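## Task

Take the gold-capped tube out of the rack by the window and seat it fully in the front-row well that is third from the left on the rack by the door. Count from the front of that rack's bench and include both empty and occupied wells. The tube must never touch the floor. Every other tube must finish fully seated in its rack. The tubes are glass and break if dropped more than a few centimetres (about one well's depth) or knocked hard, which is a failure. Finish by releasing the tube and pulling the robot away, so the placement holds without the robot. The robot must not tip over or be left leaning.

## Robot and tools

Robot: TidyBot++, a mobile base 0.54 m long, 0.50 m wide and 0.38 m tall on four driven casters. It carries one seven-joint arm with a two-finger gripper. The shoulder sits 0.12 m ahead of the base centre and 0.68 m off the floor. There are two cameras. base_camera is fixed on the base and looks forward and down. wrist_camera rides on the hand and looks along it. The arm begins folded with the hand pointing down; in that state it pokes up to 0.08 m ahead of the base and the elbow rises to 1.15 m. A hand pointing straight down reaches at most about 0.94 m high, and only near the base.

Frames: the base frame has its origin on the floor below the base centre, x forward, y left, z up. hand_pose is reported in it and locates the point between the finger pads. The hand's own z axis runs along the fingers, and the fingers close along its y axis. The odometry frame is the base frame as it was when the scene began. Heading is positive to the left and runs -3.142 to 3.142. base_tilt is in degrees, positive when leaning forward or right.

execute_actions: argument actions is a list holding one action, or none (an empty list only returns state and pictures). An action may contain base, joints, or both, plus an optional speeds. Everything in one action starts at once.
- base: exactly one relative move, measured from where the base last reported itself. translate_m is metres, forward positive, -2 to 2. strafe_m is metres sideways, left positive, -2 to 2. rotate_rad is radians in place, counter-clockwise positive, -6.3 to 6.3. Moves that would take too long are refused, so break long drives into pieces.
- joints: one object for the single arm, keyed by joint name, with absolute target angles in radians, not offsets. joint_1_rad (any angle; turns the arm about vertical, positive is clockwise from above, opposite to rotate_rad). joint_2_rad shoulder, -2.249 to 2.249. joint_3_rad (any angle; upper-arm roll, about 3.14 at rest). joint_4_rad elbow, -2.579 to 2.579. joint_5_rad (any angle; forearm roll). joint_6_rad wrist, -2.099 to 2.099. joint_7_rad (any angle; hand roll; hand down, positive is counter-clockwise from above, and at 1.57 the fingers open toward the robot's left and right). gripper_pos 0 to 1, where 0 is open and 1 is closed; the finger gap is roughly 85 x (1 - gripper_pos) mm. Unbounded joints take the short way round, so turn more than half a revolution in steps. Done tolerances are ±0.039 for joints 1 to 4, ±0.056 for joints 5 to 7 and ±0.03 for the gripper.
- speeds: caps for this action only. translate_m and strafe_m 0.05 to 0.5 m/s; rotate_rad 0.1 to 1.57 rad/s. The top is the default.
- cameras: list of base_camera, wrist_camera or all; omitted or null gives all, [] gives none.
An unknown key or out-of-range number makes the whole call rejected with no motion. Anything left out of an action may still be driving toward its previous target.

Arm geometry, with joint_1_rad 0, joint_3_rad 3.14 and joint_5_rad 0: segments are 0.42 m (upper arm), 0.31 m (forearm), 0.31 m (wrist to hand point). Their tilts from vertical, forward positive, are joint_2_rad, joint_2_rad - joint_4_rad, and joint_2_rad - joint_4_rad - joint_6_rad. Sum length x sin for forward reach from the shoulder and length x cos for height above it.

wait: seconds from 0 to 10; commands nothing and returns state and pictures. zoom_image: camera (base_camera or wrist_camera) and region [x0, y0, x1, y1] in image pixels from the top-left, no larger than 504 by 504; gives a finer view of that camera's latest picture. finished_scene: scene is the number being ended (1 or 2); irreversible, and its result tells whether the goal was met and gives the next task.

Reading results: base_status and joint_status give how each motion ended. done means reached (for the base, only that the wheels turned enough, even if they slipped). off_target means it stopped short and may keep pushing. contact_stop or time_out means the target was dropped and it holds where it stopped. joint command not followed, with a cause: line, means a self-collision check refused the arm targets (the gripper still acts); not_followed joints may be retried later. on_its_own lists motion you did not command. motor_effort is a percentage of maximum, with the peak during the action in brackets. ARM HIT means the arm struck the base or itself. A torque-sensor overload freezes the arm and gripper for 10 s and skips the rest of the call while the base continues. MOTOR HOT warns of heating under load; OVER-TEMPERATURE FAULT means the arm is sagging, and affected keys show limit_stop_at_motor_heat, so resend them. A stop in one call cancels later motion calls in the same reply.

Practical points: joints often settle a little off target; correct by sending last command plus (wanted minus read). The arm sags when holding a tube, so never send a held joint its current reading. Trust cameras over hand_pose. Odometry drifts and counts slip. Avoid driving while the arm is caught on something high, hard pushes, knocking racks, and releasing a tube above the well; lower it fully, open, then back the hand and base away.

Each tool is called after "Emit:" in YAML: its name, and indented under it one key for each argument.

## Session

Emit:
execute_actions:
  actions: []

Scene clock: 0.00 s.
base_odometry: x=+0.000 y=+0.000 heading=+0.000 (m, m, rad; odometry frame)
base_tilt: forward=+0.3 right=+0.1 (deg)
base_status: not commanded
joint_positions: joint_1_rad=+0.019 joint_2_rad=-0.381 joint_3_rad=+3.144 joint_4_rad=-2.531 joint_5_rad=+0.040 joint_6_rad=-0.905 joint_7_rad=+1.525 gripper_pos=+0.000
joint_status: not commanded
motor_effort: joint_1_rad=+1 joint_2_rad=-1 joint_3_rad=+0 joint_4_rad=+12 joint_5_rad=+0 joint_6_rad=+0 joint_7_rad=+0 (%)
hand_pose: x=+0.2528 y=-0.0111 z=+0.5905 quat_wxyz=(+0.015, +0.999, -0.021, +0.044) (m; base frame)
pictures: base_camera, wrist_camera
camera_calibration (this result's frames):
wrist_camera: T_world_to_cam=[[0.0122477, -0.999336, 0.0343142, -0.0430423], [-0.998072, -0.0143059, -0.0603903, 0.337832], [0.0608411, -0.0335084, -0.997585, 0.71369], [0, 0, 0, 1]] pos_world=[0.294286, -0.0142662, 0.733845]
Images, in order (width x height): base_camera 644x364, wrist_camera 644x476.

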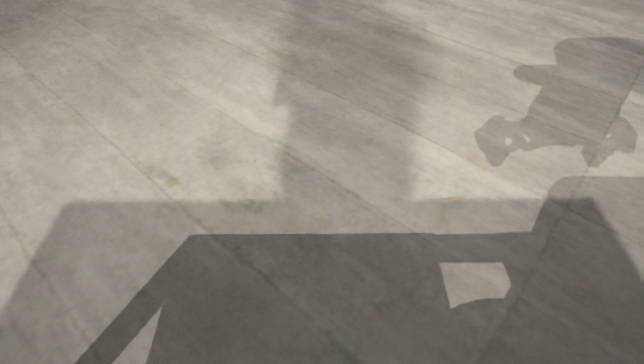

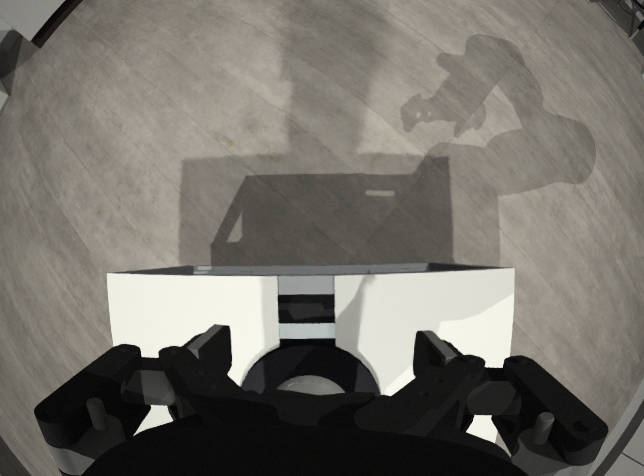

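Emit:
execute_actions:
  actions:
    - {"joints":{"joint_6_rad":0.33,"joint_5_rad":-0.035,"joint_7_rad":1.58}}
  cameras: ["wrist_camera"]

Scene clock: 4.07 s.
base_odometry: x=+0.000 y=+0.000 heading=+0.000 (m, m, rad; odometry frame)
base_tilt: forward=+0.3 right=+0.1 (deg)
base_status: not commanded
joint_positions: joint_1_rad=+0.019 joint_2_rad=-0.381 joint_3_rad=+3.144 joint_4_rad=-2.531 joint_5_rad=+0.001 joint_6_rad=+0.309 joint_7_rad=+1.555 gripper_pos=+0.000
joint_status: all done
motor_effort: joint_1_rad=+1(1) joint_2_rad=-5(6) joint_3_rad=-1(0) joint_4_rad=+17(17) joint_5_rad=+0(1) joint_6_rad=+9(9) joint_7_rad=+0(1) (%)
hand_pose: x=+0.5257 y=-0.0071 z=+0.8176 quat_wxyz=(+0.001, +0.796, -0.014, +0.606) (m; base frame)
pictures: wrist_camera
camera_calibration (this result's frames):
wrist_camera: T_world_to_cam=[[-0.00996898, -0.999181, 0.0392054, -0.0424333], [-0.2921, -0.0345874, -0.955762, 0.984736], [0.956336, -0.0209799, -0.291516, -0.124159], [0, 0, 0, 1]] pos_world=[0.405957, -0.0109439, 0.906642]
Images, in order (width x height): wrist_camera 644x476.

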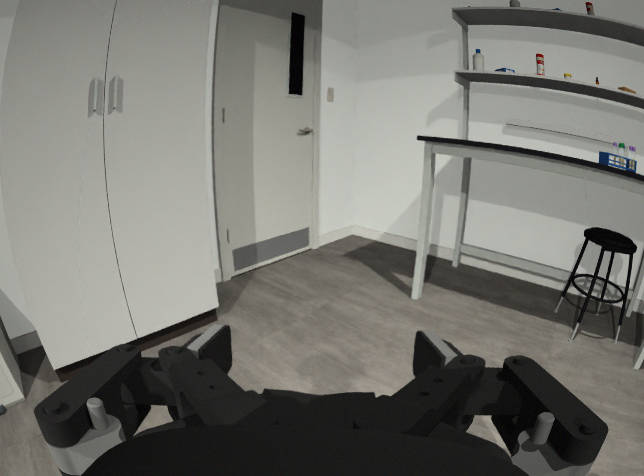

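Emit:
execute_actions:
  actions:
    - {"base":{"rotate_rad":2.41},"joints":{"joint_1_rad":-0.015,"joint_2_rad":-0.25,"joint_4_rad":-1.4,"joint_6_rad":-0.8}}

Scene clock: 14.67 s.
base_odometry: x=+0.000 y=+0.000 heading=+2.410 (m, m, rad; odometry frame)
base_tilt: forward=+0.2 right=+0.1 (deg)
base_status: done
joint_positions: joint_1_rad=+0.004 joint_2_rad=-0.269 joint_3_rad=+3.144 joint_4_rad=-1.418 joint_5_rad=-0.002 joint_6_rad=-0.755 joint_7_rad=+1.555 gripper_pos=+0.000
joint_status: all done
motor_effort: joint_1_rad=+2(1) joint_2_rad=-9(13) joint_3_rad=-1(1) joint_4_rad=+18(19) joint_5_rad=+0(0) joint_6_rad=+9(9) joint_7_rad=+0(0) (%)
hand_pose: x=+0.5883 y=-0.0013 z=+1.1143 quat_wxyz=(-0.004, +0.815, -0.009, +0.580) (m; base frame)
pictures: base_camera, wrist_camera
camera_calibration (this result's frames):
wrist_camera: T_world_to_cam=[[0.00745099, -0.999304, 0.0365616, -0.0550304], [-0.351883, -0.0368443, -0.935318, 1.29918], [0.936014, -0.00589637, -0.351913, -0.0181636], [0, 0, 0, 1]] pos_world=[0.474573, -0.00723173, 1.21077]
Images, in order (width x height): base_camera 644x364, wrist_camera 644x476.

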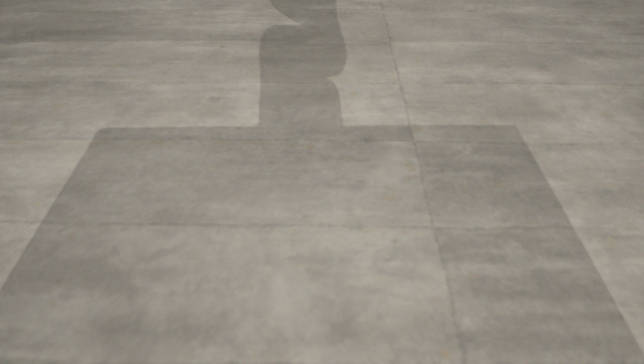

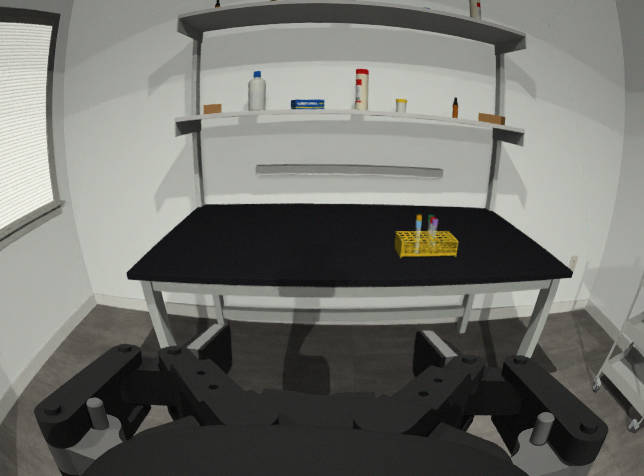

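Emit:
zoom_image:
  camera: "wrist_camera"
  region: [385, 205, 470, 265]

Region (385, 205, 470, 265) of wrist_camera's 644x476 image, scaled by 5.929; it fills the top 356 rows of this view, and the rest is white.

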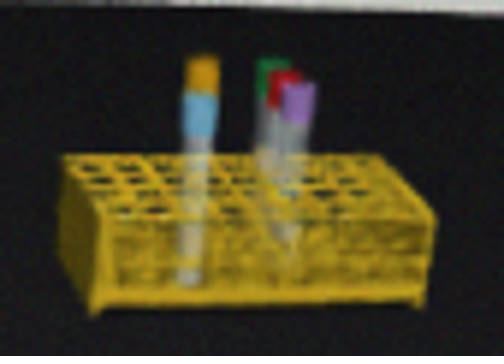

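Emit:
execute_actions:
  actions:
    - {"base":{"translate_m":0.62},"joints":{"joint_1_rad":0.0,"joint_2_rad":0.02,"joint_4_rad":-1.37,"joint_5_rad":0.0,"joint_6_rad":-0.84,"joint_7_rad":-1.578,"gripper_pos":0.55}}
  cameras: []

Emit:
execute_actions:
  actions:
    - {"base":{"strafe_m":-0.30}}

Scene clock: 39.43 s.
base_odometry: x=-0.462 y=+0.414 heading=+2.410 (m, m, rad; odometry frame)
base_tilt: forward=+0.3 right=+0.1 (deg)
base_status: done
joint_positions: joint_1_rad=+0.004 joint_2_rad=+0.002 joint_3_rad=+3.144 joint_4_rad=-1.391 joint_5_rad=-0.002 joint_6_rad=-0.795 joint_7_rad=-1.573 gripper_pos=+0.550
joint_status: all done
motor_effort: joint_1_rad=+1(1) joint_2_rad=-19(20) joint_3_rad=-1(1) joint_4_rad=+18(19) joint_5_rad=+0(0) joint_6_rad=+7(9) joint_7_rad=+0(0) (%)
hand_pose: x=+0.6831 y=-0.0017 z=+0.9783 quat_wxyz=(-0.459, -0.004, -0.888, +0.000) (m; base frame)
pictures: none
No camera images: the call's "cameras" was empty. Leave "cameras" out to get every camera's image.

Scene clock: 41.37 s.
base_odometry: x=-0.262 y=+0.637 heading=+2.411 (m, m, rad; odometry frame)
base_tilt: forward=+0.2 right=+0.2 (deg)
base_status: done
joint_positions: joint_1_rad=+0.004 joint_2_rad=+0.002 joint_3_rad=+3.144 joint_4_rad=-1.390 joint_5_rad=-0.002 joint_6_rad=-0.796 joint_7_rad=-1.573 gripper_pos=+0.550
joint_status: not commanded
motor_effort: joint_1_rad=+2(1) joint_2_rad=-19(19) joint_3_rad=-1(4) joint_4_rad=+19(18) joint_5_rad=+0(1) joint_6_rad=+8(8) joint_7_rad=+0(0) (%)
hand_pose: x=+0.6830 y=-0.0020 z=+0.9782 quat_wxyz=(-0.459, -0.004, -0.888, +0.000) (m; base frame)
pictures: base_camera, wrist_camera
camera_calibration (this result's frames):
wrist_camera: T_world_to_cam=[[-0.0254327, 0.998802, -0.0417979, 0.0516692], [0.556637, 0.048879, 0.829317, -1.14132], [0.830366, -0.0021745, -0.557214, 0.118309], [0, 0, 0, 1]] pos_world=[0.538376, 0.00443661, 1.0146]
Images, in order (width x height): base_camera 644x364, wrist_camera 644x476.

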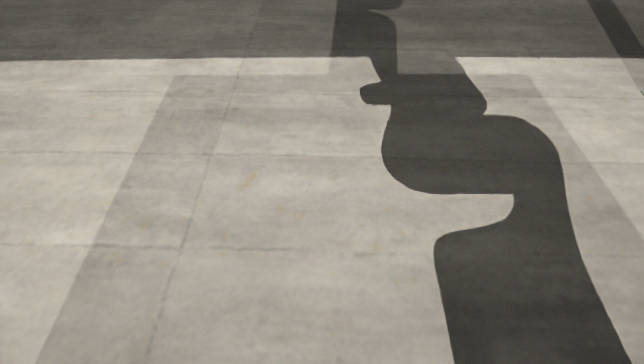

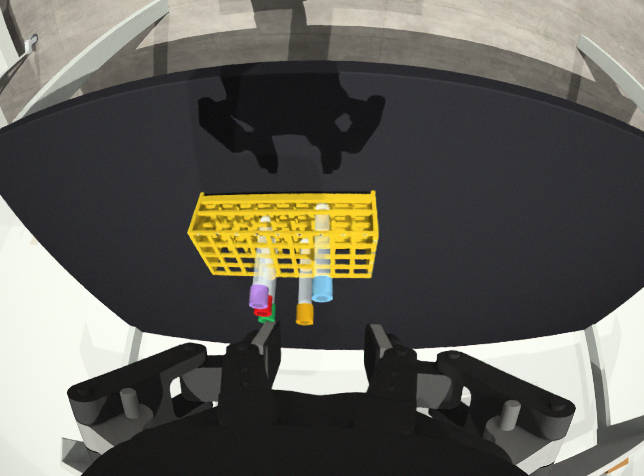

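Emit:
execute_actions:
  actions:
    - {"base":{"strafe_m":-0.024},"joints":{"joint_1_rad":0.004,"joint_2_rad":0.0,"joint_4_rad":-1.39,"joint_6_rad":-0.953,"gripper_pos":0.62}}
  cameras: []

Emit:
execute_actions:
  actions:
    - {"base":{"translate_m":0.213},"joints":{"joint_6_rad":-0.908}}
  cameras: ["wrist_camera"]

Scene clock: 58.83 s.
base_odometry: x=-0.246 y=+0.655 heading=+2.412 (m, m, rad; odometry frame)
base_tilt: forward=+0.3 right=+0.1 (deg)
base_status: done
joint_positions: joint_1_rad=+0.004 joint_2_rad=+0.001 joint_3_rad=+3.145 joint_4_rad=-1.391 joint_5_rad=-0.002 joint_6_rad=-0.921 joint_7_rad=-1.573 gripper_pos=+0.620
joint_status: all done
motor_effort: joint_1_rad=+2(5) joint_2_rad=-19(21) joint_3_rad=-1(2) joint_4_rad=+18(19) joint_5_rad=+0(1) joint_6_rad=+7(7) joint_7_rad=+0(0) (%)
hand_pose: x=+0.6584 y=-0.0024 z=+0.9482 quat_wxyz=(-0.403, -0.005, -0.915, +0.000) (m; base frame)
pictures: none
No camera images: the call's "cameras" was empty. Leave "cameras" out to get every camera's image.

Scene clock: 60.53 s.
base_odometry: x=-0.405 y=+0.798 heading=+2.411 (m, m, rad; odometry frame)
base_tilt: forward=+0.3 right=+0.1 (deg)
base_status: done
joint_positions: joint_1_rad=+0.004 joint_2_rad=+0.005 joint_3_rad=+3.145 joint_4_rad=-1.391 joint_5_rad=-0.002 joint_6_rad=-0.921 joint_7_rad=-1.573 gripper_pos=+0.620
joint_status: all done
motor_effort: joint_1_rad=+2(2) joint_2_rad=-19(23) joint_3_rad=-2(0) joint_4_rad=+18(19) joint_5_rad=+0(0) joint_6_rad=+7(7) joint_7_rad=+0(0) (%)
hand_pose: x=+0.6594 y=-0.0024 z=+0.9461 quat_wxyz=(-0.401, -0.005, -0.916, +0.000) (m; base frame)
pictures: wrist_camera
camera_calibration (this result's frames):
wrist_camera: T_world_to_cam=[[-0.0295705, 0.998863, -0.0373857, 0.0487115], [0.658305, 0.0476063, 0.751244, -1.09472], [0.75217, -0.00239649, -0.658965, 0.267833], [0, 0, 0, 1]] pos_world=[0.520646, 0.00410149, 1.00072]
Images, in order (width x height): wrist_camera 644x476.

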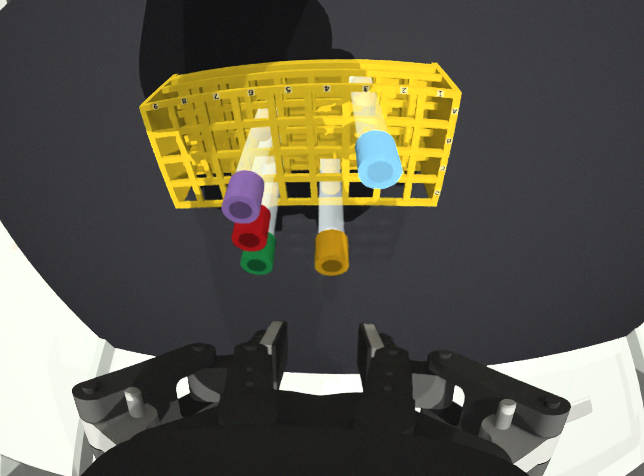

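Emit:
execute_actions:
  actions:
    - {"base":{"translate_m":-0.005},"joints":{"joint_4_rad":-1.527,"joint_6_rad":-0.75}}
  cameras: ["wrist_camera"]

Scene clock: 67.87 s.
base_odometry: x=-0.401 y=+0.794 heading=+2.411 (m, m, rad; odometry frame)
base_tilt: forward=+0.3 right=+0.2 (deg)
base_status: done
joint_positions: joint_1_rad=+0.004 joint_2_rad=+0.000 joint_3_rad=+3.145 joint_4_rad=-1.512 joint_5_rad=-0.002 joint_6_rad=-0.794 joint_7_rad=-1.573 gripper_pos=+0.620
joint_status: all done
motor_effort: joint_1_rad=+1(1) joint_2_rad=-19(23) joint_3_rad=+0(2) joint_4_rad=+18(19) joint_5_rad=+0(0) joint_6_rad=+7(6) joint_7_rad=+0(0) (%)
hand_pose: x=+0.6638 y=-0.0025 z=+0.9120 quat_wxyz=(-0.406, -0.005, -0.914, +0.000) (m; base frame)
pictures: wrist_camera
camera_calibration (this result's frames):
wrist_camera: T_world_to_cam=[[-0.0289585, 0.998869, -0.0377177, 0.0475495], [0.650663, 0.0474815, 0.757881, -1.07298], [0.758814, -0.00259438, -0.651302, 0.230673], [0, 0, 0, 1]] pos_world=[0.524485, 0.00404925, 0.96522]
Images, in order (width x height): wrist_camera 644x476.

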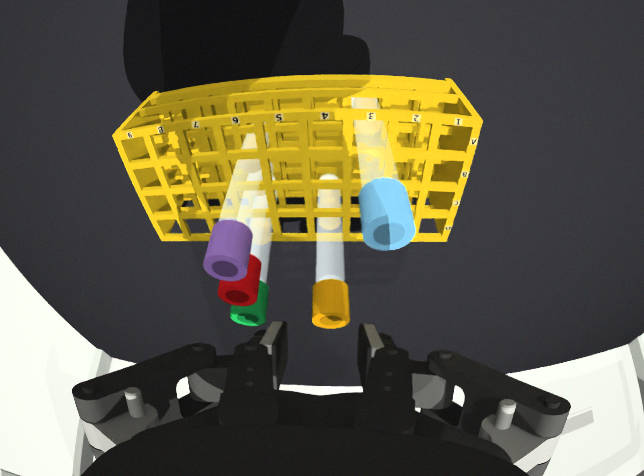

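Emit:
execute_actions:
  actions:
    - {"base":{"strafe_m":0.0035},"joints":{"joint_4_rad":-1.605,"joint_6_rad":-0.670}}
  cameras: ["wrist_camera"]

Scene clock: 74.23 s.
base_odometry: x=-0.403 y=+0.792 heading=+2.411 (m, m, rad; odometry frame)
base_tilt: forward=+0.3 right=+0.1 (deg)
base_status: done
joint_positions: joint_1_rad=+0.004 joint_2_rad=+0.000 joint_3_rad=+3.145 joint_4_rad=-1.591 joint_5_rad=-0.002 joint_6_rad=-0.715 joint_7_rad=-1.573 gripper_pos=+0.620
joint_status: all done
motor_effort: joint_1_rad=+1(2) joint_2_rad=-19(20) joint_3_rad=-1(5) joint_4_rad=+18(19) joint_5_rad=+0(1) joint_6_rad=+7(8) joint_7_rad=+0(0) (%)
hand_pose: x=+0.6643 y=-0.0025 z=+0.8873 quat_wxyz=(-0.406, -0.005, -0.914, +0.000) (m; base frame)
pictures: wrist_camera
camera_calibration (this result's frames):
wrist_camera: T_world_to_cam=[[-0.0288155, 0.998873, -0.0377166, 0.0465693], [0.650636, 0.0473876, 0.75791, -1.05455], [0.758843, -0.00270023, -0.651268, 0.214151], [0, 0, 0, 1]] pos_world=[0.524963, 0.00403405, 0.940479]
Images, in order (width x height): wrist_camera 644x476.

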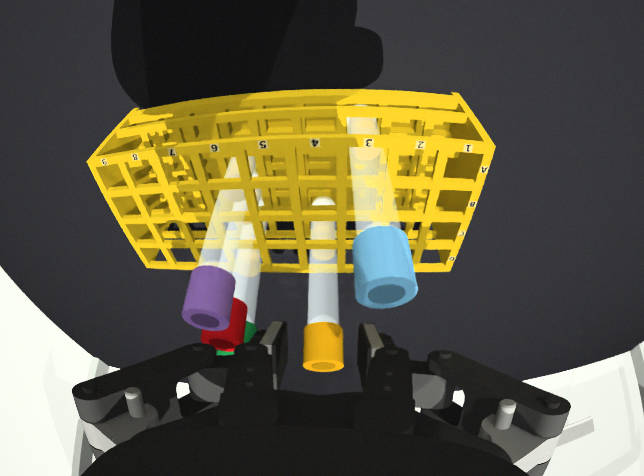

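Emit:
execute_actions:
  actions:
    - {"joints":{"gripper_pos":1.0,"joint_4_rad":-1.58,"joint_6_rad":-0.74}}
  cameras: ["wrist_camera"]

Scene clock: 79.33 s.
base_odometry: x=-0.403 y=+0.792 heading=+2.411 (m, m, rad; odometry frame)
base_tilt: forward=+0.3 right=+0.2 (deg)
base_status: not commanded
joint_positions: joint_1_rad=+0.004 joint_2_rad=+0.000 joint_3_rad=+3.145 joint_4_rad=-1.587 joint_5_rad=-0.002 joint_6_rad=-0.715 joint_7_rad=-1.573 gripper_pos=+0.841
joint_status: gripper_pos off_target (ended at +0.841, target +1.000); the others done
motor_effort: joint_1_rad=+1(1) joint_2_rad=-19(20) joint_3_rad=-1(1) joint_4_rad=+18(19) joint_5_rad=+0(0) joint_6_rad=+7(8) joint_7_rad=+0(1) (%)
hand_pose: x=+0.6652 y=-0.0025 z=+0.8896 quat_wxyz=(-0.408, -0.005, -0.913, +0.000) (m; base frame)
pictures: wrist_camera
camera_calibration (this result's frames):
wrist_camera: T_world_to_cam=[[-0.0286524, 0.998872, -0.0378741, 0.0467234], [0.647362, 0.047413, 0.760706, -1.05724], [0.761644, -0.00272219, -0.647991, 0.210203], [0, 0, 0, 1]] pos_world=[0.525658, 0.00402855, 0.94223]
Images, in order (width x height): wrist_camera 644x476.

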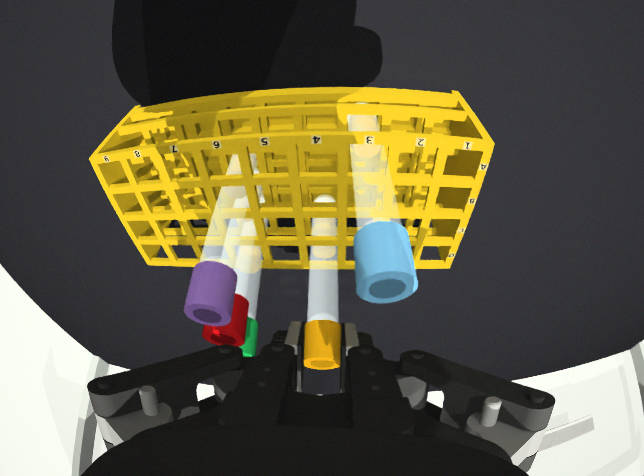

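Emit:
execute_actions:
  actions:
    - {"joints":{"joint_4_rad":-1.42,"joint_6_rad":-0.908}}
  cameras: ["wrist_camera"]

Emit:
zoom_image:
  camera: "wrist_camera"
  region: [250, 140, 400, 260]

Scene clock: 98.00 s.
base_odometry: x=-0.403 y=+0.792 heading=+2.411 (m, m, rad; odometry frame)
base_tilt: forward=+0.2 right=+0.1 (deg)
base_status: not commanded
joint_positions: joint_1_rad=+0.004 joint_2_rad=+0.000 joint_3_rad=+3.145 joint_4_rad=-1.436 joint_5_rad=-0.002 joint_6_rad=-0.865 joint_7_rad=-1.573 gripper_pos=+0.841
joint_status: all done
motor_effort: joint_1_rad=+2(2) joint_2_rad=-18(20) joint_3_rad=-1(2) joint_4_rad=+18(19) joint_5_rad=+0(0) joint_6_rad=+8(8) joint_7_rad=+0(0) (%)
hand_pose: x=+0.6627 y=-0.0025 z=+0.9372 quat_wxyz=(-0.408, -0.005, -0.913, +0.000) (m; base frame)
pictures: wrist_camera
camera_calibration (this result's frames):
wrist_camera: T_world_to_cam=[[-0.0288778, 0.998863, -0.0379378, 0.048582], [0.646363, 0.047611, 0.761544, -1.09193], [0.762484, -0.00252984, -0.647002, 0.2415], [0, 0, 0, 1]] pos_world=[0.523046, 0.00407202, 0.989646]
Images, in order (width x height): wrist_camera 644x476.

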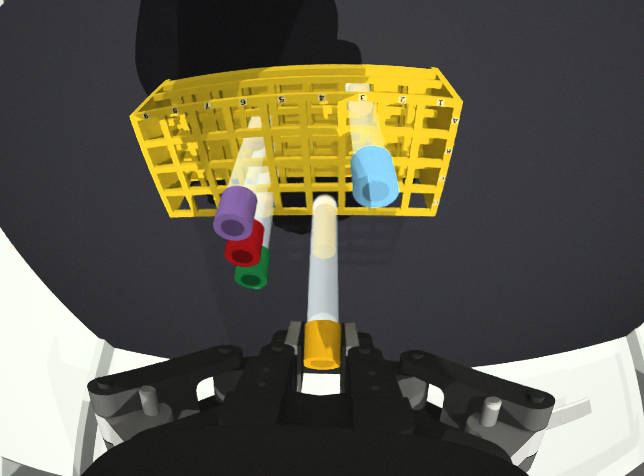

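Region (250, 140, 400, 260) of wrist_camera's 644x476 image, scaled by 3.360; it fills the top 403 rows of this view, and the rest is white.

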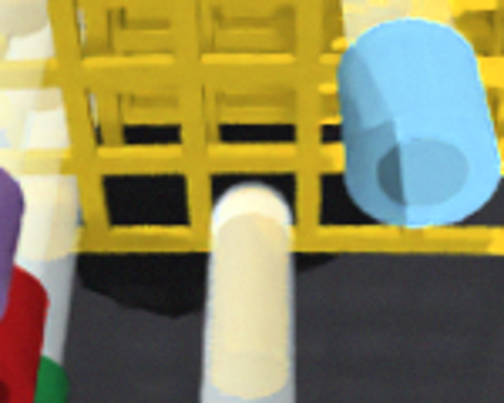

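Emit:
execute_actions:
  actions:
    - {"joints":{"joint_4_rad":-1.17,"joint_6_rad":-1.16}}
  cameras: []

Emit:
execute_actions:
  actions:
    - {"base":{"rotate_rad":3.034},"joints":{"joint_4_rad":-0.705,"joint_6_rad":-1.624}}

Scene clock: 122.07 s.
base_odometry: x=-0.403 y=+0.792 heading=+2.411 (m, m, rad; odometry frame)
base_tilt: forward=+0.4 right=+0.2 (deg)
base_status: not commanded
joint_positions: joint_1_rad=+0.004 joint_2_rad=+0.000 joint_3_rad=+3.145 joint_4_rad=-1.188 joint_5_rad=-0.002 joint_6_rad=-1.117 joint_7_rad=-1.573 gripper_pos=+0.841
joint_status: all done
motor_effort: joint_1_rad=+2(2) joint_2_rad=-18(20) joint_3_rad=-1(0) joint_4_rad=+18(19) joint_5_rad=-1(0) joint_6_rad=+7(8) joint_7_rad=+0(0) (%)
hand_pose: x=+0.6418 y=-0.0022 z=+1.0112 quat_wxyz=(-0.406, -0.005, -0.914, +0.000) (m; base frame)
pictures: none
No camera images: the call's "cameras" was empty. Leave "cameras" out to get every camera's image.

Scene clock: 125.37 s.
base_odometry: x=-0.403 y=+0.792 heading=-0.839 (m, m, rad; odometry frame)
base_tilt: forward=+0.3 right=+0.1 (deg)
base_status: done
joint_positions: joint_1_rad=+0.004 joint_2_rad=+0.001 joint_3_rad=+3.145 joint_4_rad=-0.728 joint_5_rad=-0.002 joint_6_rad=-1.579 joint_7_rad=-1.573 gripper_pos=+0.841
joint_status: all done
motor_effort: joint_1_rad=+1(2) joint_2_rad=-14(19) joint_3_rad=-1(4) joint_4_rad=+14(18) joint_5_rad=+0(2) joint_6_rad=+7(7) joint_7_rad=+0(0) (%)
hand_pose: x=+0.5592 y=-0.0015 z=+1.1279 quat_wxyz=(-0.405, -0.004, -0.914, +0.000) (m; base frame)
pictures: base_camera, wrist_camera
camera_calibration (this result's frames):
wrist_camera: T_world_to_cam=[[-0.0302888, 0.998808, -0.0382731, 0.0530459], [0.651794, 0.0487663, 0.756827, -1.16797], [0.757791, -0.00202285, -0.652494, 0.452566], [0, 0, 0, 1]] pos_world=[0.419931, 0.00489023, 1.18128]
Images, in order (width x height): base_camera 644x364, wrist_camera 644x476.

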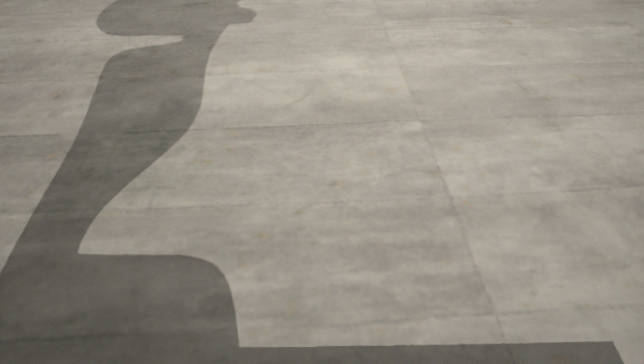

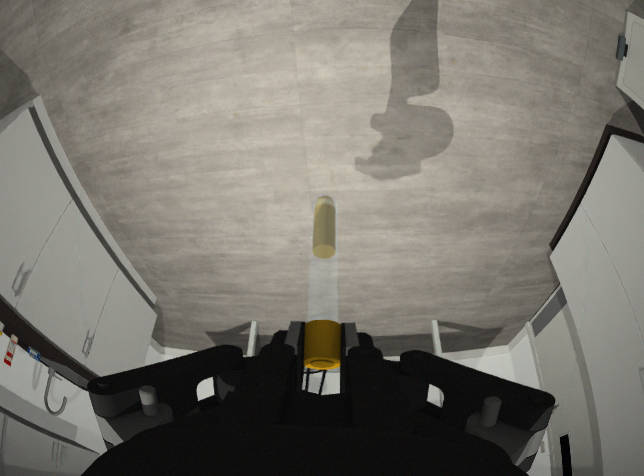

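Emit:
execute_actions:
  actions:
    - {"base":{"translate_m":2.0},"joints":{"joint_4_rad":-0.728,"joint_6_rad":-1.56}}

Scene clock: 133.63 s.
base_odometry: x=+0.936 y=-0.694 heading=-0.838 (m, m, rad; odometry frame)
base_tilt: forward=+0.3 right=+0.1 (deg)
base_status: done
joint_positions: joint_1_rad=+0.004 joint_2_rad=+0.002 joint_3_rad=+3.145 joint_4_rad=-0.728 joint_5_rad=-0.002 joint_6_rad=-1.579 joint_7_rad=-1.573 gripper_pos=+0.841
joint_status: all done
motor_effort: joint_1_rad=+1(1) joint_2_rad=-14(16) joint_3_rad=+0(1) joint_4_rad=+14(14) joint_5_rad=+0(0) joint_6_rad=+6(7) joint_7_rad=+0(0) (%)
hand_pose: x=+0.5598 y=-0.0015 z=+1.1272 quat_wxyz=(-0.404, -0.004, -0.915, +0.000) (m; base frame)
pictures: base_camera, wrist_camera
camera_calibration (this result's frames):
wrist_camera: T_world_to_cam=[[-0.0303452, 0.998808, -0.0382214, 0.0530142], [0.652909, 0.048761, 0.755866, -1.16739], [0.756829, -0.00201823, -0.65361, 0.453504], [0, 0, 0, 1]] pos_world=[0.420584, 0.00488742, 1.18083]
Images, in order (width x height): base_camera 644x364, wrist_camera 644x476.

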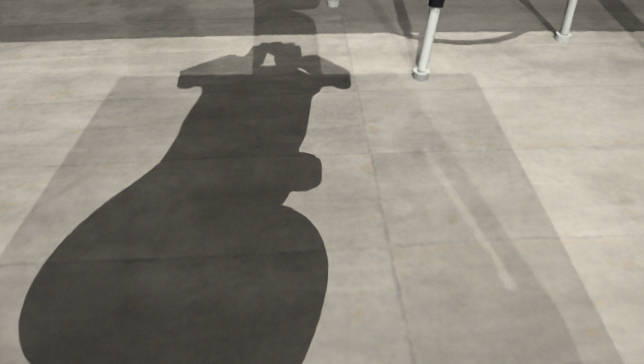

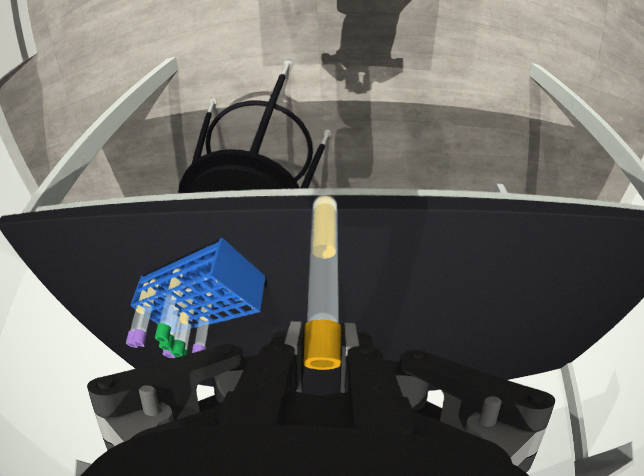

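Emit:
zoom_image:
  camera: "wrist_camera"
  region: [115, 230, 275, 365]

Region (115, 230, 275, 365) of wrist_camera's 644x476 image, scaled by 3.150; it fills the top 425 rows of this view, and the rest is white.

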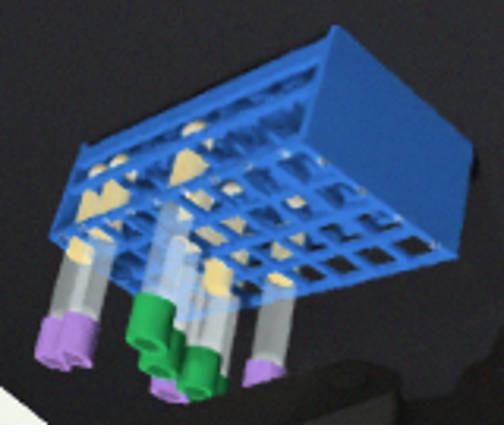

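Emit:
execute_actions:
  actions:
    - {"base":{"strafe_m":-0.17},"joints":{"joint_4_rad":-0.80,"joint_6_rad":-1.47}}
  cameras: []

Emit:
execute_actions:
  actions:
    - {"base":{"translate_m":0.165},"joints":{"joint_4_rad":-0.785,"joint_6_rad":-1.50}}

Scene clock: 156.63 s.
base_odometry: x=+0.809 y=-0.808 heading=-0.837 (m, m, rad; odometry frame)
base_tilt: forward=+0.3 right=+0.2 (deg)
base_status: done
joint_positions: joint_1_rad=+0.004 joint_2_rad=+0.003 joint_3_rad=+3.145 joint_4_rad=-0.786 joint_5_rad=-0.002 joint_6_rad=-1.513 joint_7_rad=-1.573 gripper_pos=+0.841
joint_status: all done
motor_effort: joint_1_rad=+1(1) joint_2_rad=-14(16) joint_3_rad=+0(3) joint_4_rad=+13(14) joint_5_rad=+0(1) joint_6_rad=+6(7) joint_7_rad=+0(0) (%)
hand_pose: x=+0.5750 y=-0.0016 z=+1.1164 quat_wxyz=(-0.408, -0.004, -0.913, +0.000) (m; base frame)
pictures: none
No camera images: the call's "cameras" was empty. Leave "cameras" out to get every camera's image.

Scene clock: 158.17 s.
base_odometry: x=+0.920 y=-0.931 heading=-0.838 (m, m, rad; odometry frame)
base_tilt: forward=+0.3 right=+0.1 (deg)
base_status: done
joint_positions: joint_1_rad=+0.004 joint_2_rad=+0.008 joint_3_rad=+3.145 joint_4_rad=-0.785 joint_5_rad=-0.002 joint_6_rad=-1.513 joint_7_rad=-1.573 gripper_pos=+0.841
joint_status: all done
motor_effort: joint_1_rad=+2(2) joint_2_rad=-15(19) joint_3_rad=-1(1) joint_4_rad=+14(16) joint_5_rad=+0(0) joint_6_rad=+7(8) joint_7_rad=+0(0) (%)
hand_pose: x=+0.5775 y=-0.0017 z=+1.1142 quat_wxyz=(-0.406, -0.004, -0.914, +0.000) (m; base frame)
pictures: base_camera, wrist_camera
camera_calibration (this result's frames):
wrist_camera: T_world_to_cam=[[-0.0301268, 0.998813, -0.0382805, 0.0531298], [0.650427, 0.04867, 0.758008, -1.17011], [0.758971, -0.00206232, -0.651121, 0.427547], [0, 0, 0, 1]] pos_world=[0.438174, 0.00476419, 1.16737]
Images, in order (width x height): base_camera 644x364, wrist_camera 644x476.

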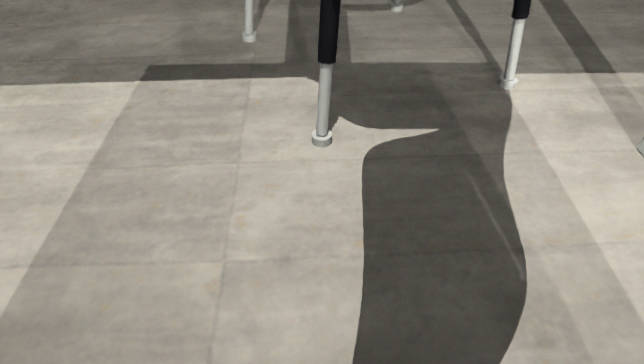

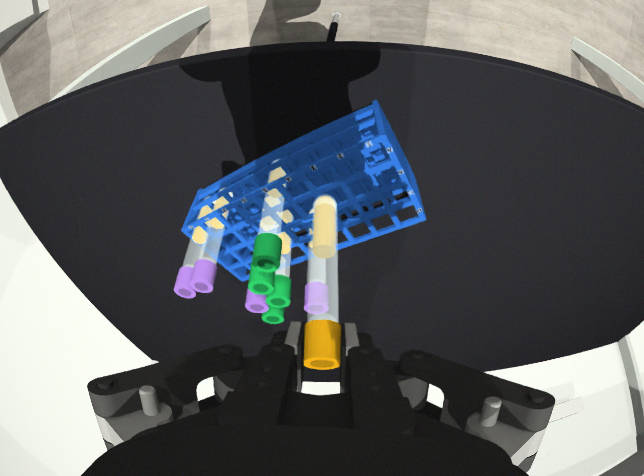

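Emit:
zoom_image:
  camera: "wrist_camera"
  region: [250, 95, 430, 235]

Region (250, 95, 430, 235) of wrist_camera's 644x476 image, scaled by 2.800.

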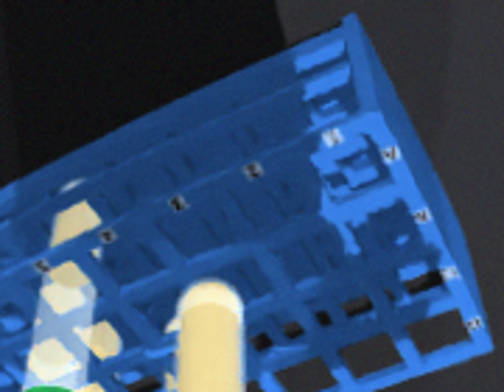

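Emit:
execute_actions:
  actions:
    - {"base":{"strafe_m":-0.0037},"joints":{"joint_4_rad":-0.80,"joint_6_rad":-1.465,"joint_2_rad":0.008}}
  cameras: []

Emit:
execute_actions:
  actions:
    - {"base":{"translate_m":-0.013},"joints":{"joint_4_rad":-0.865,"joint_6_rad":-1.40}}
  cameras: ["wrist_camera"]

Emit:
zoom_image:
  camera: "wrist_camera"
  region: [260, 130, 410, 250]

Scene clock: 174.67 s.
base_odometry: x=+0.917 y=-0.933 heading=-0.837 (m, m, rad; odometry frame)
base_tilt: forward=+0.3 right=+0.2 (deg)
base_status: done
joint_positions: joint_1_rad=+0.004 joint_2_rad=+0.008 joint_3_rad=+3.145 joint_4_rad=-0.790 joint_5_rad=-0.002 joint_6_rad=-1.510 joint_7_rad=-1.573 gripper_pos=+0.841
joint_status: all done
motor_effort: joint_1_rad=+0(3) joint_2_rad=-14(17) joint_3_rad=-2(1) joint_4_rad=+14(17) joint_5_rad=-1(1) joint_6_rad=+7(8) joint_7_rad=+0(0) (%)
hand_pose: x=+0.5782 y=-0.0017 z=+1.1126 quat_wxyz=(-0.405, -0.004, -0.914, +0.000) (m; base frame)
pictures: none
No camera images: the call's "cameras" was empty. Leave "cameras" out to get every camera's image.

Scene clock: 175.53 s.
base_odometry: x=+0.909 y=-0.923 heading=-0.837 (m, m, rad; odometry frame)
base_tilt: forward=+0.2 right=+0.1 (deg)
base_status: done
joint_positions: joint_1_rad=+0.004 joint_2_rad=+0.005 joint_3_rad=+3.145 joint_4_rad=-0.847 joint_5_rad=-0.002 joint_6_rad=-1.444 joint_7_rad=-1.573 gripper_pos=+0.841
joint_status: all done
motor_effort: joint_1_rad=+2(0) joint_2_rad=-17(18) joint_3_rad=-1(2) joint_4_rad=+15(16) joint_5_rad=+0(0) joint_6_rad=+7(7) joint_7_rad=+0(0) (%)
hand_pose: x=+0.5908 y=-0.0018 z=+1.1026 quat_wxyz=(-0.410, -0.004, -0.912, +0.000) (m; base frame)
pictures: wrist_camera
camera_calibration (this result's frames):
wrist_camera: T_world_to_cam=[[-0.0296949, 0.998816, -0.0385272, 0.0532128], [0.643509, 0.0485971, 0.763894, -1.17239], [0.764862, -0.00210889, -0.644191, 0.398767], [0, 0, 0, 1]] pos_world=[0.451023, 0.00466599, 1.15452]
Images, in order (width x height): wrist_camera 644x476.

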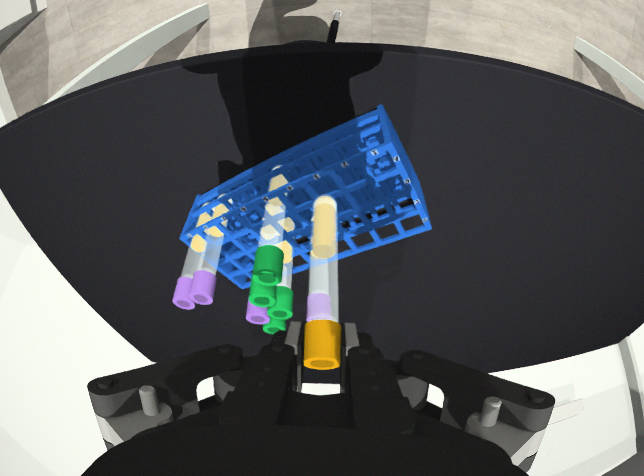

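Region (260, 130, 410, 250) of wrist_camera's 644x476 image, scaled by 3.360; it fills the top 403 rows of this view, and the rest is white.

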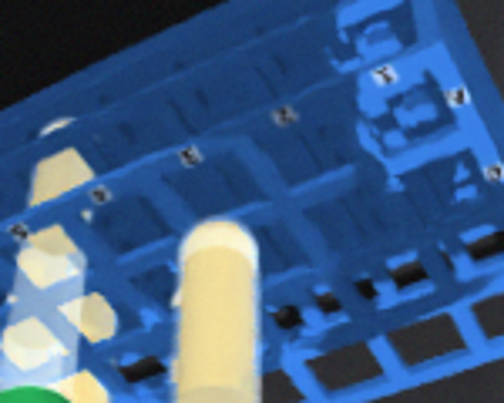

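Emit:
execute_actions:
  actions:
    - {"base":{"translate_m":-0.006},"joints":{"joint_4_rad":-0.894,"joint_6_rad":-1.377}}
  cameras: ["wrist_camera"]

Emit:
zoom_image:
  camera: "wrist_camera"
  region: [270, 150, 390, 246]

Scene clock: 189.03 s.
base_odometry: x=+0.905 y=-0.919 heading=-0.837 (m, m, rad; odometry frame)
base_tilt: forward=+0.2 right=+0.2 (deg)
base_status: done
joint_positions: joint_1_rad=+0.004 joint_2_rad=+0.006 joint_3_rad=+3.145 joint_4_rad=-0.877 joint_5_rad=-0.002 joint_6_rad=-1.423 joint_7_rad=-1.573 gripper_pos=+0.841
joint_status: all done
motor_effort: joint_1_rad=+1(1) joint_2_rad=-15(19) joint_3_rad=-1(1) joint_4_rad=+15(15) joint_5_rad=+0(1) joint_6_rad=+7(8) joint_7_rad=+0(0) (%)
hand_pose: x=+0.5954 y=-0.0018 z=+1.0934 quat_wxyz=(-0.406, -0.004, -0.914, +0.000) (m; base frame)
pictures: wrist_camera
camera_calibration (this result's frames):
wrist_camera: T_world_to_cam=[[-0.0300029, 0.998821, -0.0381721, 0.0528225], [0.650216, 0.0485077, 0.758199, -1.16601], [0.759157, -0.00207196, -0.650904, 0.400076], [0, 0, 0, 1]] pos_world=[0.45602, 0.00462898, 1.14649]
Images, in order (width x height): wrist_camera 644x476.

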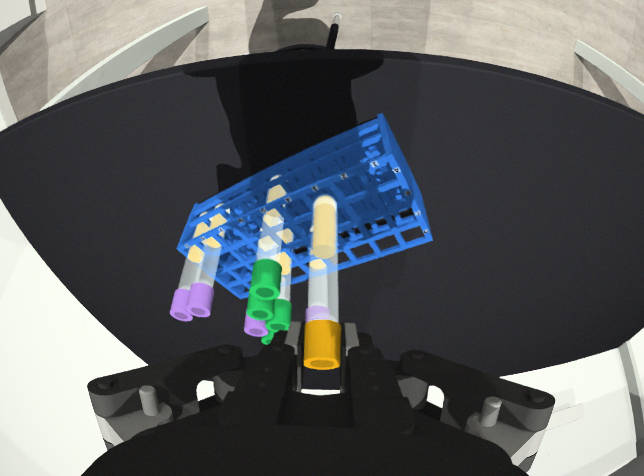

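Region (270, 150, 390, 246) of wrist_camera's 644x476 image, scaled by 4.200; it fills the top 403 rows of this view, and the rest is white.

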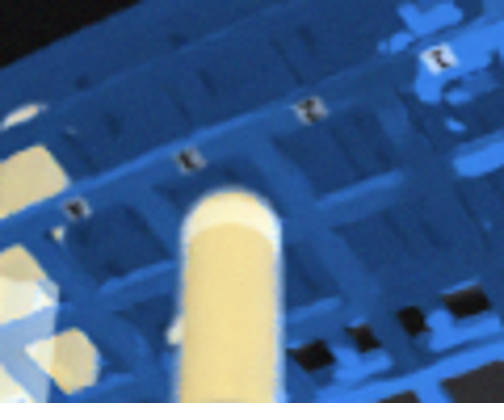

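Emit:
execute_actions:
  actions:
    - {"base":{"strafe_m":-0.0016},"joints":{"joint_4_rad":-0.907,"joint_6_rad":-1.361}}
  cameras: ["wrist_camera"]

Emit:
zoom_image:
  camera: "wrist_camera"
  region: [270, 150, 390, 246]

Scene clock: 202.17 s.
base_odometry: x=+0.904 y=-0.920 heading=-0.837 (m, m, rad; odometry frame)
base_tilt: forward=+0.3 right=+0.1 (deg)
base_status: done
joint_positions: joint_1_rad=+0.004 joint_2_rad=+0.006 joint_3_rad=+3.145 joint_4_rad=-0.889 joint_5_rad=-0.002 joint_6_rad=-1.406 joint_7_rad=-1.573 gripper_pos=+0.841
joint_status: all done
motor_effort: joint_1_rad=+2(2) joint_2_rad=-17(19) joint_3_rad=+0(4) joint_4_rad=+16(15) joint_5_rad=+0(1) joint_6_rad=+7(7) joint_7_rad=+0(0) (%)
hand_pose: x=+0.5989 y=-0.0018 z=+1.0913 quat_wxyz=(-0.408, -0.004, -0.913, +0.000) (m; base frame)
pictures: wrist_camera
camera_calibration (this result's frames):
wrist_camera: T_world_to_cam=[[-0.0298113, 0.998821, -0.0383184, 0.0529216], [0.646889, 0.0485036, 0.76104, -1.16781], [0.762001, -0.00210022, -0.647573, 0.390752], [0, 0, 0, 1]] pos_world=[0.459272, 0.00460469, 1.14382]
Images, in order (width x height): wrist_camera 644x476.

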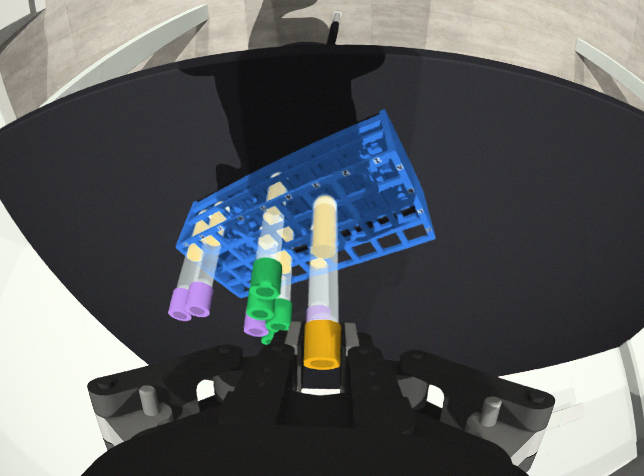

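Region (270, 150, 390, 246) of wrist_camera's 644x476 image, scaled by 4.200; it fills the top 403 rows of this view, and the rest is white.

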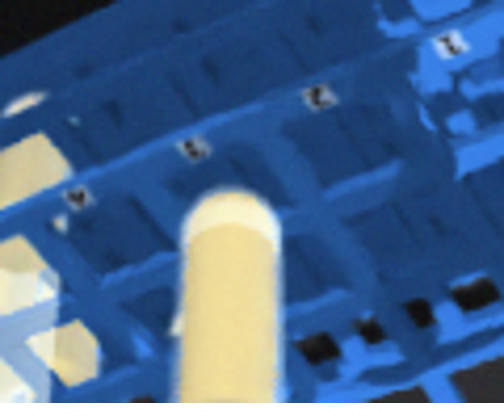

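Emit:
execute_actions:
  actions:
    - {"base":{"translate_m":-0.0077},"joints":{"joint_4_rad":-0.947,"joint_6_rad":-1.322}}
  cameras: ["wrist_camera"]

Emit:
zoom_image:
  camera: "wrist_camera"
  region: [270, 150, 390, 246]

Scene clock: 207.63 s.
base_odometry: x=+0.899 y=-0.914 heading=-0.837 (m, m, rad; odometry frame)
base_tilt: forward=+0.3 right=+0.1 (deg)
base_status: done
joint_positions: joint_1_rad=+0.004 joint_2_rad=+0.005 joint_3_rad=+3.145 joint_4_rad=-0.927 joint_5_rad=-0.002 joint_6_rad=-1.364 joint_7_rad=-1.573 gripper_pos=+0.841
joint_status: all done
motor_effort: joint_1_rad=+2(0) joint_2_rad=-16(20) joint_3_rad=-1(3) joint_4_rad=+16(17) joint_5_rad=+0(1) joint_6_rad=+6(8) joint_7_rad=+0(0) (%)
hand_pose: x=+0.6066 y=-0.0019 z=+1.0833 quat_wxyz=(-0.410, -0.004, -0.912, +0.000) (m; base frame)
pictures: wrist_camera
camera_calibration (this result's frames):
wrist_camera: T_world_to_cam=[[-0.0295495, 0.998823, -0.0384634, 0.0529123], [0.642913, 0.0484564, 0.764405, -1.16799], [0.765369, -0.0021408, -0.643588, 0.373336], [0, 0, 0, 1]] pos_world=[0.466743, 0.00454597, 1.13513]
Images, in order (width x height): wrist_camera 644x476.

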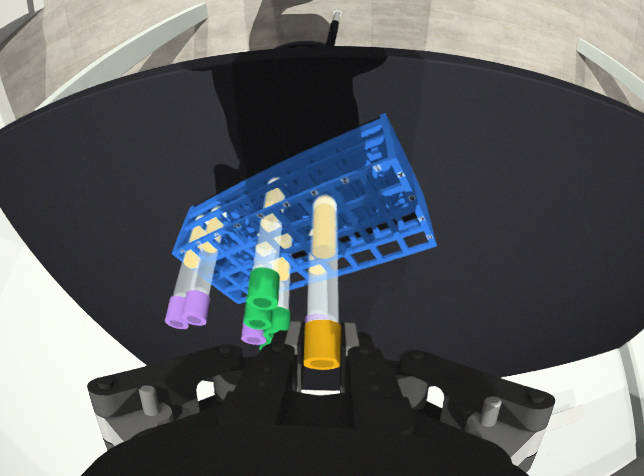

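Region (270, 150, 390, 246) of wrist_camera's 644x476 image, scaled by 4.200; it fills the top 403 rows of this view, and the rest is white.

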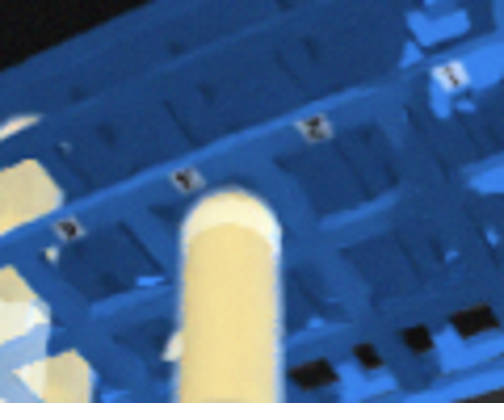

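Emit:
execute_actions:
  actions:
    - {"base":{"strafe_m":-0.0025},"joints":{"joint_4_rad":-0.953}}
  cameras: ["wrist_camera"]

Emit:
zoom_image:
  camera: "wrist_camera"
  region: [270, 150, 390, 246]

Scene clock: 212.63 s.
base_odometry: x=+0.897 y=-0.916 heading=-0.837 (m, m, rad; odometry frame)
base_tilt: forward=+0.3 right=+0.1 (deg)
base_status: done
joint_positions: joint_1_rad=+0.004 joint_2_rad=+0.005 joint_3_rad=+3.145 joint_4_rad=-0.933 joint_5_rad=-0.002 joint_6_rad=-1.364 joint_7_rad=-1.573 gripper_pos=+0.841
joint_status: all done
motor_effort: joint_1_rad=+2(4) joint_2_rad=-15(17) joint_3_rad=-1(2) joint_4_rad=+16(16) joint_5_rad=+0(1) joint_6_rad=+7(6) joint_7_rad=+0(0) (%)
hand_pose: x=+0.6065 y=-0.0019 z=+1.0805 quat_wxyz=(-0.407, -0.005, -0.913, +0.000) (m; base frame)
pictures: wrist_camera
camera_calibration (this result's frames):
wrist_camera: T_world_to_cam=[[-0.029778, 0.998825, -0.03824, 0.0526937], [0.647453, 0.0484208, 0.760566, -1.16431], [0.761524, -0.00211049, -0.648134, 0.378813], [0, 0, 0, 1]] pos_world=[0.466931, 0.00454456, 1.13307]
Images, in order (width x height): wrist_camera 644x476.

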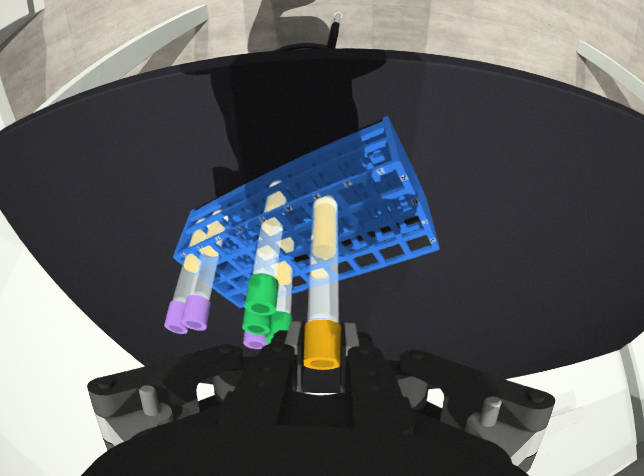

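Region (270, 150, 390, 246) of wrist_camera's 644x476 image, scaled by 4.200; it fills the top 403 rows of this view, and the rest is white.

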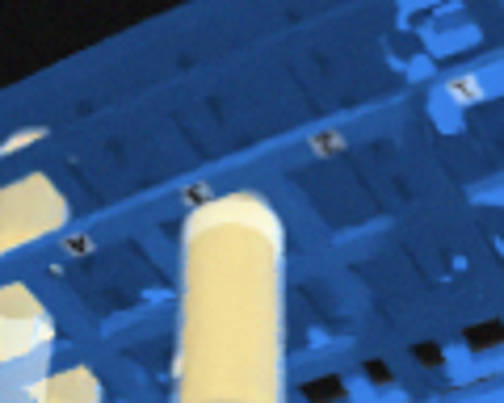

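Emit:
execute_actions:
  actions:
    - {"base":{"translate_m":-0.009},"joints":{"joint_4_rad":-1.003,"joint_6_rad":-1.271}}
  cameras: ["wrist_camera"]

Emit:
zoom_image:
  camera: "wrist_camera"
  region: [270, 170, 390, 266]

Scene clock: 216.67 s.
base_odometry: x=+0.891 y=-0.909 heading=-0.836 (m, m, rad; odometry frame)
base_tilt: forward=+0.4 right=+0.2 (deg)
base_status: done
joint_positions: joint_1_rad=+0.004 joint_2_rad=+0.005 joint_3_rad=+3.145 joint_4_rad=-0.986 joint_5_rad=-0.002 joint_6_rad=-1.318 joint_7_rad=-1.573 gripper_pos=+0.841
joint_status: all done
motor_effort: joint_1_rad=+1(0) joint_2_rad=-17(19) joint_3_rad=+0(1) joint_4_rad=+16(16) joint_5_rad=+0(1) joint_6_rad=+7(7) joint_7_rad=+0(0) (%)
hand_pose: x=+0.6143 y=-0.0020 z=+1.0653 quat_wxyz=(-0.404, -0.005, -0.915, +0.000) (m; base frame)
pictures: wrist_camera
camera_calibration (this result's frames):
wrist_camera: T_world_to_cam=[[-0.0299606, 0.998831, -0.0379412, 0.0522116], [0.652477, 0.0482988, 0.756268, -1.1564], [0.757216, -0.00209755, -0.653161, 0.371025], [0, 0, 0, 1]] pos_world=[0.475141, 0.0044804, 1.11887]
Images, in order (width x height): wrist_camera 644x476.

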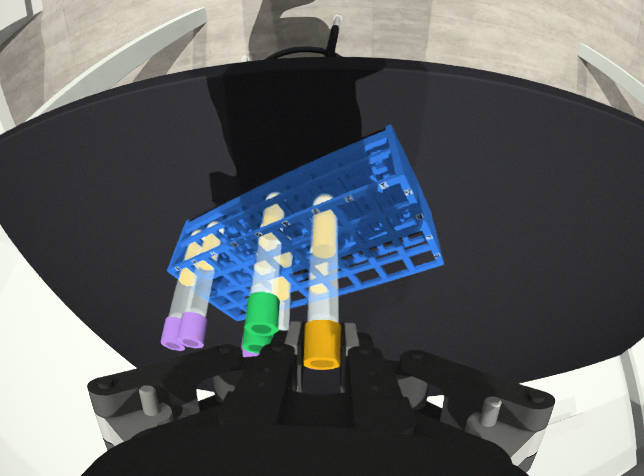

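Region (270, 170, 390, 266) of wrist_camera's 644x476 image, scaled by 4.200; it fills the top 403 rows of this view, and the rest is white.

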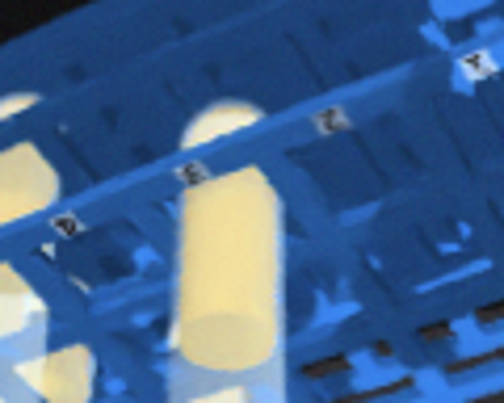

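Emit:
execute_actions:
  actions: []

Scene clock: 223.73 s.
base_odometry: x=+0.891 y=-0.909 heading=-0.836 (m, m, rad; odometry frame)
base_tilt: forward=+0.3 right=+0.1 (deg)
base_status: done
joint_positions: joint_1_rad=+0.004 joint_2_rad=+0.005 joint_3_rad=+3.145 joint_4_rad=-0.986 joint_5_rad=-0.002 joint_6_rad=-1.318 joint_7_rad=-1.573 gripper_pos=+0.841
joint_status: all done
motor_effort: joint_1_rad=+0(0) joint_2_rad=-17(19) joint_3_rad=-2(1) joint_4_rad=+16(16) joint_5_rad=+0(1) joint_6_rad=+7(7) joint_7_rad=+0(0) (%)
hand_pose: x=+0.6143 y=-0.0020 z=+1.0653 quat_wxyz=(-0.404, -0.005, -0.915, +0.000) (m; base frame)
pictures: base_camera, wrist_camera
camera_calibration (this result's frames):
wrist_camera: T_world_to_cam=[[-0.0299604, 0.998831, -0.0379411, 0.0522113], [0.652477, 0.0482986, 0.756268, -1.1564], [0.757216, -0.00209762, -0.653161, 0.371025], [0, 0, 0, 1]] pos_world=[0.475141, 0.00448042, 1.11887]
Images, in order (width x height): base_camera 644x364, wrist_camera 644x476.

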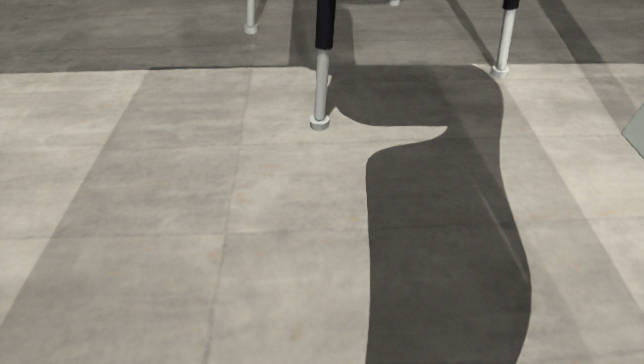

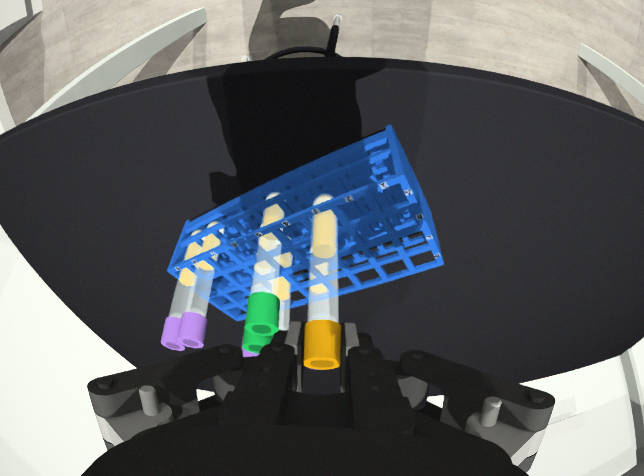

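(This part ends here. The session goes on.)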